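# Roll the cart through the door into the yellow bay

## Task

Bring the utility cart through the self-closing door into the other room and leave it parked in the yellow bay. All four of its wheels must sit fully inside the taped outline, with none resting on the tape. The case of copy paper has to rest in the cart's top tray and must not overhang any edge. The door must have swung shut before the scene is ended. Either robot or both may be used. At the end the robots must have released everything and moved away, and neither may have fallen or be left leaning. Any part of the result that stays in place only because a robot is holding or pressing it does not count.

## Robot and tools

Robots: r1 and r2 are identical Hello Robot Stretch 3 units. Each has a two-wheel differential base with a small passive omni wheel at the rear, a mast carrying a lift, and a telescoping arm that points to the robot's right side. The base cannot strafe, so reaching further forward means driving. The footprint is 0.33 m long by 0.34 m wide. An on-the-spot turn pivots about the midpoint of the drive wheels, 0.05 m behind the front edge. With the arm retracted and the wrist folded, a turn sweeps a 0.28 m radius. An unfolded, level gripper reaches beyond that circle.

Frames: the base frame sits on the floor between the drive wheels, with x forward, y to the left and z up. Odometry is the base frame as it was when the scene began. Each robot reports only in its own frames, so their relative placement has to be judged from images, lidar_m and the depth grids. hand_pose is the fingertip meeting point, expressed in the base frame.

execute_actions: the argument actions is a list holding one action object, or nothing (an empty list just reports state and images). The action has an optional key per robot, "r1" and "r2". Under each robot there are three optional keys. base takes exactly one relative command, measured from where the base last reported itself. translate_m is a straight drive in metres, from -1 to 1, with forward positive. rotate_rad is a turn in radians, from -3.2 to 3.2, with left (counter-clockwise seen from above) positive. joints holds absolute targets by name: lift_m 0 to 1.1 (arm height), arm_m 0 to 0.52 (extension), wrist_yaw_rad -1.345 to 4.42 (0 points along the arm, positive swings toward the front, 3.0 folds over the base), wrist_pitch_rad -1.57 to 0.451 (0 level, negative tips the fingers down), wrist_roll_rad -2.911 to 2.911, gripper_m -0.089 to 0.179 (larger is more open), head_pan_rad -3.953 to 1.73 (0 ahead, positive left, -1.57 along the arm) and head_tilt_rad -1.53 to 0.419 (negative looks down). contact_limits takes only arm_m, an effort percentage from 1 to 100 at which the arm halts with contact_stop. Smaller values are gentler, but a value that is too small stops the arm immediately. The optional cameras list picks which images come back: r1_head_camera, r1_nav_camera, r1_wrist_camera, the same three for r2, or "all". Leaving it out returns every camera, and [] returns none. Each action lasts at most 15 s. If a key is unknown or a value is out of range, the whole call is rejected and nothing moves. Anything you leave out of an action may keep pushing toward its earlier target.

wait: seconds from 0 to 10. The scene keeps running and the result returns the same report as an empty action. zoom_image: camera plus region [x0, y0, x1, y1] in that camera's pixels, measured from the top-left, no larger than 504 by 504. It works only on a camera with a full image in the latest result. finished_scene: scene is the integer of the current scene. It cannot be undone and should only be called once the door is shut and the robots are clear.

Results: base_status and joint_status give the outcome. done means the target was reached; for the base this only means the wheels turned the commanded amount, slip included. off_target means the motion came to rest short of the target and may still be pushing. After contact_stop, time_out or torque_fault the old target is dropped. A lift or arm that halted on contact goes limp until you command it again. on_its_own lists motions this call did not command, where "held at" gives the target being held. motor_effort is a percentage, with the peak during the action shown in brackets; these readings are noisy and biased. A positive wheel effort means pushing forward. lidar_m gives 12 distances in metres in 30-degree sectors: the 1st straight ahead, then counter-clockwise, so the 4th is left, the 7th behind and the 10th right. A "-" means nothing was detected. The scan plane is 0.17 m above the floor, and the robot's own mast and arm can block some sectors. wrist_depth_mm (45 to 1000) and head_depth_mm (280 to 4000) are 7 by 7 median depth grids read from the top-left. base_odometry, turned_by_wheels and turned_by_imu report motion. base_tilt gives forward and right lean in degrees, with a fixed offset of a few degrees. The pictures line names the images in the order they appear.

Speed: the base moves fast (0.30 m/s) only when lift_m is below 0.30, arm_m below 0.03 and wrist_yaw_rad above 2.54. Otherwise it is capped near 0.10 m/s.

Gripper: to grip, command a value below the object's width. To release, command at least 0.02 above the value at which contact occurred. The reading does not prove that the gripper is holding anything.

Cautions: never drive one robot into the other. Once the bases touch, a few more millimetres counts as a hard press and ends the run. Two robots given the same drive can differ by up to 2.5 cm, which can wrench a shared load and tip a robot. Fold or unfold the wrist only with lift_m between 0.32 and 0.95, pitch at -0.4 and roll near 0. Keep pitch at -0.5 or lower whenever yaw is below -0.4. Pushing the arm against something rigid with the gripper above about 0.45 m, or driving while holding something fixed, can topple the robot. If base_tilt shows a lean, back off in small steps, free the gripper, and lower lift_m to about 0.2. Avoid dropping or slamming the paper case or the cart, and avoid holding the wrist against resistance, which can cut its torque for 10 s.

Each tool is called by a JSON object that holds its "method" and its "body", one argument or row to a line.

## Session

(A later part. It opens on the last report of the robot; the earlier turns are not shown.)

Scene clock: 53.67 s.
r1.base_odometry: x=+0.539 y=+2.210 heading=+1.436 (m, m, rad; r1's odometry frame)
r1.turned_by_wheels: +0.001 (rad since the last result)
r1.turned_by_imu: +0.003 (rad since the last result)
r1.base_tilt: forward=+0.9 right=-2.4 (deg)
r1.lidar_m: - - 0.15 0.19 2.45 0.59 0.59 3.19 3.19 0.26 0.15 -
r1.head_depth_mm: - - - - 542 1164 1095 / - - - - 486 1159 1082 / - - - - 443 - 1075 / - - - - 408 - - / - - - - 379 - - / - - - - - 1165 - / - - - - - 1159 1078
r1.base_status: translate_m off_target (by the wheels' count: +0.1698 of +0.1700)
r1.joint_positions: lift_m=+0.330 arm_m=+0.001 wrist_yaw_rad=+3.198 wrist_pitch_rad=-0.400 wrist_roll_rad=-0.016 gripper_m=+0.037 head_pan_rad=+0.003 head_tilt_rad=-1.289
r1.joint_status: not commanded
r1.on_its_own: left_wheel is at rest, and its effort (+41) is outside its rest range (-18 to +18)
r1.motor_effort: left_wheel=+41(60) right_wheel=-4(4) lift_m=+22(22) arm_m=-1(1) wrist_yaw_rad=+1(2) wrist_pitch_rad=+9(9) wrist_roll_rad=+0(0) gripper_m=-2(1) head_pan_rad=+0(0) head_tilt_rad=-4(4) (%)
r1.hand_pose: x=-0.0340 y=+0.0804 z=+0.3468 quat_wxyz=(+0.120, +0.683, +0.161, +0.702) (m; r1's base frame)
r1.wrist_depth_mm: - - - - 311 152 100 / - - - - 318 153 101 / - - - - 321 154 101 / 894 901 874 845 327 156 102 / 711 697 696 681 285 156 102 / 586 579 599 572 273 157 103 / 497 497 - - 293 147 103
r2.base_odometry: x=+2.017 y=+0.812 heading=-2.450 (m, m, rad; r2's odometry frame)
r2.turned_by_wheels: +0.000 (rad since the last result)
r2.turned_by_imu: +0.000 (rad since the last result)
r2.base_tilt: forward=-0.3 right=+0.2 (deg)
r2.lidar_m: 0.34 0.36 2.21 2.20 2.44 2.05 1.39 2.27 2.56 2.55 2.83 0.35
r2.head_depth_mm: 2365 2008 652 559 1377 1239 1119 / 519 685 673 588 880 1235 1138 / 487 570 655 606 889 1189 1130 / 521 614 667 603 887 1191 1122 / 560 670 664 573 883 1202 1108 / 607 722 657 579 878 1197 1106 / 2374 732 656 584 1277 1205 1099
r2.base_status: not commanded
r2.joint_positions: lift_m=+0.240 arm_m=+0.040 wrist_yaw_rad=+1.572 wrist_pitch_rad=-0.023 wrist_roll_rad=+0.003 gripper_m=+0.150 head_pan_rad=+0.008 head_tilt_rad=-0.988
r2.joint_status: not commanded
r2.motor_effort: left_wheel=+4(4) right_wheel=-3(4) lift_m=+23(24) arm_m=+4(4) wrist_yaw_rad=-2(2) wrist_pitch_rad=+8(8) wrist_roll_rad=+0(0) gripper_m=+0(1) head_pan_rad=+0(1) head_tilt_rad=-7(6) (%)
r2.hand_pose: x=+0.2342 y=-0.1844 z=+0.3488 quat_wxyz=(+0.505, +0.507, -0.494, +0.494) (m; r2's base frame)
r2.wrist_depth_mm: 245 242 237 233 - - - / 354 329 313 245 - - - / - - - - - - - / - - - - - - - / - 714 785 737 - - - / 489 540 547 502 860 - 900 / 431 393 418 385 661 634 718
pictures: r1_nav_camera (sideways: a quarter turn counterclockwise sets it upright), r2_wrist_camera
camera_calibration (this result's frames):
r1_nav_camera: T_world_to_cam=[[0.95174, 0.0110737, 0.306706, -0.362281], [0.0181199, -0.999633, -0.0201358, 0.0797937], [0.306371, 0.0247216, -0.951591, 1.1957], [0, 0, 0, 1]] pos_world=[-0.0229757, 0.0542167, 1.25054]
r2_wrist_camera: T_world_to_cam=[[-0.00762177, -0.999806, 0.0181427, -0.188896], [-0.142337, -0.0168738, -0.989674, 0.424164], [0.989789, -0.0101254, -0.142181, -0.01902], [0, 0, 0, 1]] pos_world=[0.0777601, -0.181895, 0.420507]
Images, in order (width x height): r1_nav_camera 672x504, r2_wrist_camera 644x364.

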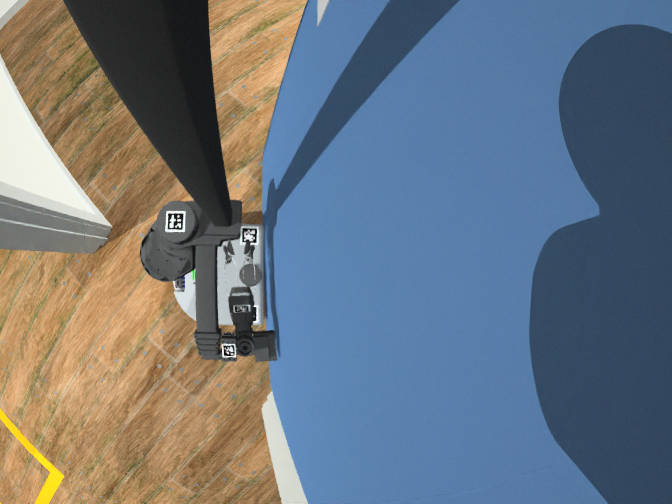

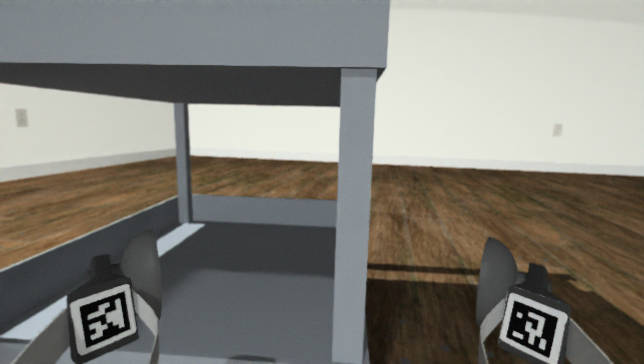

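{"method": "execute_actions", "body": {
  "actions": [
    {"r1":{"base":{"rotate_rad":-0.35}},"r2":{"base":{"translate_m":0.15},"joints":{"arm_m":0.065}}}
  ],
  "cameras": []
}}

{"method": "execute_actions", "body": {
  "actions": [
    {"r1":{"base":{"translate_m":0.17}},"r2":{"joints":{"gripper_m":-0.02,"head_pan_rad":-2.9}}}
  ],
  "cameras": []
}}

{"method": "execute_actions", "body": {
  "actions": [
    {"r1":{"base":{"rotate_rad":-2.0}},"r2":{"base":{"rotate_rad":-0.25},"joints":{"arm_m":0}}}
  ],
  "cameras": []
}}

{"method": "execute_actions", "body": {
  "actions": [
    {"r1":{"base":{"translate_m":-0.3}},"r2":{"base":{"translate_m":-0.3}}}
  ],
  "cameras": ["r1_nav_camera","r2_nav_camera"]
}}

Scene clock: 61.13 s.
r1.base_odometry: x=+0.539 y=+2.209 heading=+1.087 (m, m, rad; r1's odometry frame)
r1.turned_by_wheels: -0.348 (rad since the last result)
r1.turned_by_imu: -0.335 (rad since the last result)
r1.base_tilt: forward=+0.8 right=-2.4 (deg)
r1.lidar_m: - - 0.15 0.18 2.66 2.04 0.59 3.10 3.19 3.23 0.21 0.15
r1.head_depth_mm: - - - 374 1210 1169 1095 / - - - 342 1148 1169 1081 / - - - - 721 - 1075 / - - - - 526 - - / - - - - 452 - - / - - - - 390 1165 - / - - - - 355 1134 1081
r1.base_status: rotate_rad off_target (by the wheels' count: -0.3484 of -0.3500)
r1.joint_positions: lift_m=+0.330 arm_m=+0.001 wrist_yaw_rad=+3.198 wrist_pitch_rad=-0.400 wrist_roll_rad=-0.016 gripper_m=+0.037 head_pan_rad=+0.003 head_tilt_rad=-1.289
r1.joint_status: not commanded
r1.on_its_own: left_wheel is at rest, and its effort (+45) is outside its rest range (-18 to +18)
r1.motor_effort: left_wheel=+45(59) right_wheel=-5(9) lift_m=+22(22) arm_m=-1(1) wrist_yaw_rad=+2(1) wrist_pitch_rad=+9(9) wrist_roll_rad=+0(0) gripper_m=+0(1) head_pan_rad=+0(0) head_tilt_rad=-4(4) (%)
r1.hand_pose: x=-0.0340 y=+0.0804 z=+0.3468 quat_wxyz=(+0.120, +0.683, +0.161, +0.702) (m; r1's base frame)
r1.wrist_depth_mm: - - - 432 244 162 121 / - - - 475 258 167 124 / - - - 527 271 173 126 / 895 874 878 550 285 179 130 / 709 701 694 631 273 185 133 / 587 577 593 570 281 191 137 / 499 495 - - 311 188 140
r2.base_odometry: x=+1.901 y=+0.716 heading=-2.450 (m, m, rad; r2's odometry frame)
r2.turned_by_wheels: +0.000 (rad since the last result)
r2.turned_by_imu: +0.001 (rad since the last result)
r2.base_tilt: forward=-0.5 right=+0.1 (deg)
r2.lidar_m: 0.19 0.20 0.29 2.17 2.42 2.19 1.49 2.43 2.58 2.57 0.25 0.19
r2.head_depth_mm: 420 549 642 579 521 1190 1126 / 405 397 561 586 518 771 1144 / 403 413 497 574 517 783 1114 / 410 447 548 580 514 791 1119 / 422 488 610 578 512 791 1112 / 444 540 638 574 511 801 1099 / 488 696 641 573 507 797 1105
r2.base_status: done
r2.joint_positions: lift_m=+0.240 arm_m=+0.065 wrist_yaw_rad=+1.571 wrist_pitch_rad=-0.023 wrist_roll_rad=+0.003 gripper_m=+0.150 head_pan_rad=+0.008 head_tilt_rad=-0.988
r2.joint_status: all done
r2.motor_effort: left_wheel=+4(12) right_wheel=-4(5) lift_m=+23(23) arm_m=+4(2) wrist_yaw_rad=-1(2) wrist_pitch_rad=+8(8) wrist_roll_rad=+0(0) gripper_m=+0(1) head_pan_rad=+0(0) head_tilt_rad=-7(6) (%)
r2.hand_pose: x=+0.2342 y=-0.2095 z=+0.3488 quat_wxyz=(+0.505, +0.507, -0.494, +0.493) (m; r2's base frame)
r2.wrist_depth_mm: 148 145 141 96 - - - / 354 334 313 98 - - - / - - - 101 - - - / - - - 103 - - - / - 716 738 106 - - - / 500 547 547 109 860 - 893 / 422 397 417 112 680 642 712
pictures: none
No camera images: the call's "cameras" was empty. Leave "cameras" out to get every camera's image.

Scene clock: 63.93 s.
r1.base_odometry: x=+0.617 y=+2.360 heading=+1.087 (m, m, rad; r1's odometry frame)
r1.turned_by_wheels: +0.000 (rad since the last result)
r1.turned_by_imu: -0.008 (rad since the last result)
r1.base_tilt: forward=+0.8 right=-2.4 (deg)
r1.lidar_m: - - 0.15 0.20 2.82 2.60 0.76 3.26 3.24 0.21 0.15 -
r1.head_depth_mm: - - - - - 1159 1100 / - - - - - 1161 1082 / - - - - - - 1075 / - - - - - - - / - - - - - - - / - - - - - 1174 - / - - - - - 1164 1080
r1.base_status: translate_m off_target (by the wheels' count: +0.1698 of +0.1700)
r1.joint_positions: lift_m=+0.330 arm_m=+0.001 wrist_yaw_rad=+3.181 wrist_pitch_rad=-0.400 wrist_roll_rad=-0.016 gripper_m=+0.037 head_pan_rad=+0.003 head_tilt_rad=-1.289
r1.joint_status: not commanded
r1.on_its_own: left_wheel is at rest, and its effort (+21) is outside its rest range (-18 to +18); right_wheel is at rest, and its effort (+25) is outside its rest range (-18 to +18); wrist_yaw_rad is at rest, and its effort (+15) is outside its rest range (-12 to +12)
r1.motor_effort: left_wheel=+21(58) right_wheel=+25(30) lift_m=+22(22) arm_m=-1(0) wrist_yaw_rad=+15(14) wrist_pitch_rad=+9(9) wrist_roll_rad=+0(0) gripper_m=-1(1) head_pan_rad=+0(0) head_tilt_rad=-4(4) (%)
r1.hand_pose: x=-0.0301 y=+0.0806 z=+0.3467 quat_wxyz=(+0.126, +0.684, +0.155, +0.701) (m; r1's base frame)
r1.wrist_depth_mm: - - - - 299 142 93 / - - - - 303 143 94 / - - - - 305 144 94 / 896 878 870 850 311 145 94 / 706 701 699 680 268 146 95 / 589 582 606 570 256 146 95 / 501 496 - - 274 137 95
r2.base_odometry: x=+1.901 y=+0.716 heading=-2.450 (m, m, rad; r2's odometry frame)
r2.turned_by_wheels: +0.000 (rad since the last result)
r2.turned_by_imu: +0.000 (rad since the last result)
r2.base_tilt: forward=-0.3 right=+0.1 (deg)
r2.lidar_m: 0.19 0.20 0.29 2.17 2.42 2.20 1.38 2.44 2.59 2.58 0.25 0.19
r2.head_depth_mm: 2493 2081 1789 1556 1387 1239 1159 / 1665 1955 1788 1553 1363 1252 - / 1922 1891 1779 1556 1359 1267 - / 2249 2058 1759 1535 1362 1260 - / 2320 2053 1747 1525 1358 1240 - / 2408 2041 1733 1526 1348 1225 1095 / 2419 2013 1741 1525 1344 1209 -
r2.base_status: not commanded
r2.joint_positions: lift_m=+0.240 arm_m=+0.065 wrist_yaw_rad=+1.572 wrist_pitch_rad=-0.023 wrist_roll_rad=+0.003 gripper_m=-0.015 head_pan_rad=-2.893 head_tilt_rad=-0.988
r2.joint_status: gripper_m off_target (ended at -0.015, target -0.020); the others done
r2.motor_effort: left_wheel=+4(4) right_wheel=-4(3) lift_m=+23(23) arm_m=+4(4) wrist_yaw_rad=-2(3) wrist_pitch_rad=+8(8) wrist_roll_rad=-1(0) gripper_m=-27(98) head_pan_rad=-3(40) head_tilt_rad=-7(6) (%)
r2.hand_pose: x=+0.2342 y=-0.2092 z=+0.3488 quat_wxyz=(+0.505, +0.507, -0.494, +0.494) (m; r2's base frame)
r2.wrist_depth_mm: 148 144 141 96 - - - / 356 330 312 98 - - - / - - - 101 - - - / - - - 103 - - - / - 722 716 106 - - - / 503 540 583 109 908 893 901 / 409 412 398 112 640 671 690
pictures: none
No camera images: the call's "cameras" was empty. Leave "cameras" out to get every camera's image.

Scene clock: 68.57 s.
r1.base_odometry: x=+0.617 y=+2.359 heading=-0.912 (m, m, rad; r1's odometry frame)
r1.turned_by_wheels: -1.999 (rad since the last result)
r1.turned_by_imu: -1.929 (rad since the last result)
r1.base_tilt: forward=+0.9 right=-2.4 (deg)
r1.lidar_m: 3.25 0.27 0.19 0.18 0.18 0.24 0.57 1.87 2.68 1.22 0.75 3.38
r1.head_depth_mm: 1677 1554 1434 1330 1240 1163 1101 / 1688 1551 1428 1331 1247 1165 1084 / 1688 1549 1434 1333 1237 - 1080 / 1694 1556 1438 1331 1249 - - / 1697 1548 1430 1319 1237 - - / 1705 1550 1427 883 806 772 - / 1704 1551 610 550 532 516 526
r1.base_status: done
r1.joint_positions: lift_m=+0.330 arm_m=+0.001 wrist_yaw_rad=+3.198 wrist_pitch_rad=-0.400 wrist_roll_rad=-0.016 gripper_m=+0.037 head_pan_rad=+0.003 head_tilt_rad=-1.289
r1.joint_status: not commanded
r1.motor_effort: left_wheel=+10(55) right_wheel=-13(35) lift_m=+22(22) arm_m=-1(1) wrist_yaw_rad=+2(15) wrist_pitch_rad=+9(9) wrist_roll_rad=+0(0) gripper_m=+1(0) head_pan_rad=+0(0) head_tilt_rad=-4(5) (%)
r1.hand_pose: x=-0.0341 y=+0.0804 z=+0.3468 quat_wxyz=(+0.120, +0.683, +0.161, +0.702) (m; r1's base frame)
r1.wrist_depth_mm: 191 193 193 194 194 194 195 / 208 209 209 209 211 211 211 / 226 228 229 230 230 231 231 / 249 250 250 252 253 253 254 / 277 279 278 282 276 283 283 / 313 312 306 315 316 318 319 / 355 356 - - 351 364 365
r2.base_odometry: x=+1.901 y=+0.716 heading=-2.700 (m, m, rad; r2's odometry frame)
r2.turned_by_wheels: -0.250 (rad since the last result)
r2.turned_by_imu: -0.251 (rad since the last result)
r2.base_tilt: forward=-0.4 right=+0.2 (deg)
r2.lidar_m: 0.16 0.16 0.20 2.17 2.22 2.32 2.20 1.40 2.73 2.57 2.64 0.18
r2.head_depth_mm: 2049 2094 1804 1564 1382 1244 1157 / 2521 2115 1762 1548 1366 1257 - / 2498 2079 1775 1547 1368 1262 - / 2395 1973 1755 1536 1362 1258 - / 2224 1905 1747 1535 1345 1234 - / 1568 1783 1740 1534 1346 1211 - / 2119 1953 1731 1520 1344 1215 1105
r2.base_status: done
r2.joint_positions: lift_m=+0.240 arm_m=+0.001 wrist_yaw_rad=+1.516 wrist_pitch_rad=-0.021 wrist_roll_rad=+0.003 gripper_m=-0.015 head_pan_rad=-2.893 head_tilt_rad=-0.988
r2.joint_status: all done
r2.on_its_own: wrist_yaw_rad is held at +1.520, not at your +1.570, by its stall guard, which is not easing now
r2.motor_effort: left_wheel=+1(18) right_wheel=+1(35) lift_m=+25(25) arm_m=-4(6) wrist_yaw_rad=+4(38) wrist_pitch_rad=+7(8) wrist_roll_rad=+0(0) gripper_m=-21(26) head_pan_rad=-4(3) head_tilt_rad=-6(6) (%)
r2.hand_pose: x=+0.2339 y=-0.1595 z=+0.3494 quat_wxyz=(+0.518, +0.492, -0.509, +0.480) (m; r2's base frame)
r2.wrist_depth_mm: 146 142 139 108 - - - / 345 322 304 110 - - - / - - - 114 - - - / - - - 117 - - - / 648 662 689 119 - - - / 528 536 570 122 927 892 900 / 414 415 401 126 634 670 672
pictures: none
No camera images: the call's "cameras" was empty. Leave "cameras" out to get every camera's image.

Scene clock: 72.63 s.
r1.base_odometry: x=+0.434 y=+2.597 heading=-0.912 (m, m, rad; r1's odometry frame)
r1.turned_by_wheels: +0.000 (rad since the last result)
r1.turned_by_imu: +0.000 (rad since the last result)
r1.base_tilt: forward=+0.9 right=-2.4 (deg)
r1.lidar_m: 3.56 0.26 0.18 0.18 0.18 0.24 1.46 1.31 2.67 2.33 0.91 0.95
r1.head_depth_mm: 1693 1537 1426 1332 1239 1164 1097 / 1685 1554 1429 1326 1243 1165 1090 / 1694 1553 1431 1327 1244 - 1080 / 1681 1554 1435 1326 1243 - - / 1696 1543 1434 1323 1229 - - / 1691 1505 820 798 776 759 - / 555 545 538 528 518 508 528
r1.base_status: done
r1.joint_positions: lift_m=+0.330 arm_m=+0.001 wrist_yaw_rad=+3.198 wrist_pitch_rad=-0.400 wrist_roll_rad=-0.016 gripper_m=+0.037 head_pan_rad=+0.003 head_tilt_rad=-1.289
r1.joint_status: not commanded
r1.motor_effort: left_wheel=+7(8) right_wheel=-8(15) lift_m=+22(22) arm_m=+0(0) wrist_yaw_rad=+1(1) wrist_pitch_rad=+9(9) wrist_roll_rad=+0(0) gripper_m=-2(0) head_pan_rad=+0(0) head_tilt_rad=-4(3) (%)
r1.hand_pose: x=-0.0341 y=+0.0804 z=+0.3468 quat_wxyz=(+0.120, +0.683, +0.161, +0.702) (m; r1's base frame)
r1.wrist_depth_mm: 193 193 192 191 191 191 190 / 210 209 209 208 208 206 205 / 230 229 229 227 226 225 223 / 253 251 251 248 249 247 246 / 288 280 278 278 269 275 272 / 567 315 306 312 310 308 306 / 502 362 - - 346 353 350
r2.base_odometry: x=+2.172 y=+0.844 heading=-2.700 (m, m, rad; r2's odometry frame)
r2.turned_by_wheels: +0.000 (rad since the last result)
r2.turned_by_imu: -0.001 (rad since the last result)
r2.base_tilt: forward=-0.4 right=+0.0 (deg)
r2.lidar_m: 0.22 0.24 0.39 2.15 2.20 2.00 1.89 1.15 2.54 2.60 2.65 0.22
r2.head_depth_mm: 1743 1998 1794 1549 1389 1237 1151 / 2511 2032 1779 1539 1373 1253 - / 2508 2067 1789 1543 1366 1269 - / 2503 2065 1760 1531 1360 1259 - / 2486 1902 1590 1529 1361 1250 - / 1840 1543 1552 1537 1350 1221 - / 1216 1257 1565 1508 1355 1214 1097
r2.base_status: done
r2.joint_positions: lift_m=+0.240 arm_m=+0.000 wrist_yaw_rad=+1.526 wrist_pitch_rad=-0.021 wrist_roll_rad=+0.003 gripper_m=-0.016 head_pan_rad=-2.893 head_tilt_rad=-0.988
r2.joint_status: not commanded
r2.on_its_own: wrist_yaw_rad is held at +1.520, not at your +1.570, by its stall guard, which is not easing now
r2.motor_effort: left_wheel=+5(6) right_wheel=-8(25) lift_m=+24(24) arm_m=-3(5) wrist_yaw_rad=-7(12) wrist_pitch_rad=+7(7) wrist_roll_rad=+0(0) gripper_m=-22(22) head_pan_rad=-3(3) head_tilt_rad=-7(6) (%)
r2.hand_pose: x=+0.2341 y=-0.1567 z=+0.3494 quat_wxyz=(+0.516, +0.495, -0.506, +0.483) (m; r2's base frame)
r2.wrist_depth_mm: 146 142 138 109 - - - / 347 320 306 112 - - - / - - - 115 - - - / - - - 118 - - - / - 697 772 121 - - - / 479 547 579 124 847 889 913 / 411 416 401 128 626 679 690
pictures: r1_nav_camera (sideways: a quarter turn counterclockwise sets it upright), r2_nav_camera (sideways: a quarter turn counterclockwise sets it upright)
camera_calibration (this result's frames):
r1_nav_camera: T_world_to_cam=[[0.95195, 0.0109947, 0.306057, -0.361437], [0.0180225, -0.999635, -0.020146, 0.0798075], [0.305724, 0.0246938, -0.9518, 1.19597], [0, 0, 0, 1]] pos_world=[-0.0230062, 0.054219, 1.25056]
r2_nav_camera: T_world_to_cam=[[-0.827711, -0.231093, 0.511362, -0.616302], [-0.247152, 0.96825, 0.0375181, 0.00419816], [-0.503796, -0.0953301, -0.858546, 1.08023], [0, 0, 0, 1]] pos_world=[0.0351357, -0.0435092, 1.24243]
Images, in order (width x height): r1_nav_camera 672x504, r2_nav_camera 672x504.

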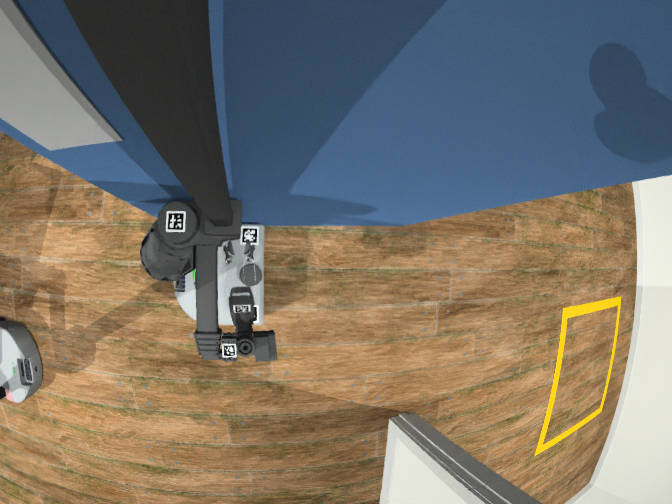

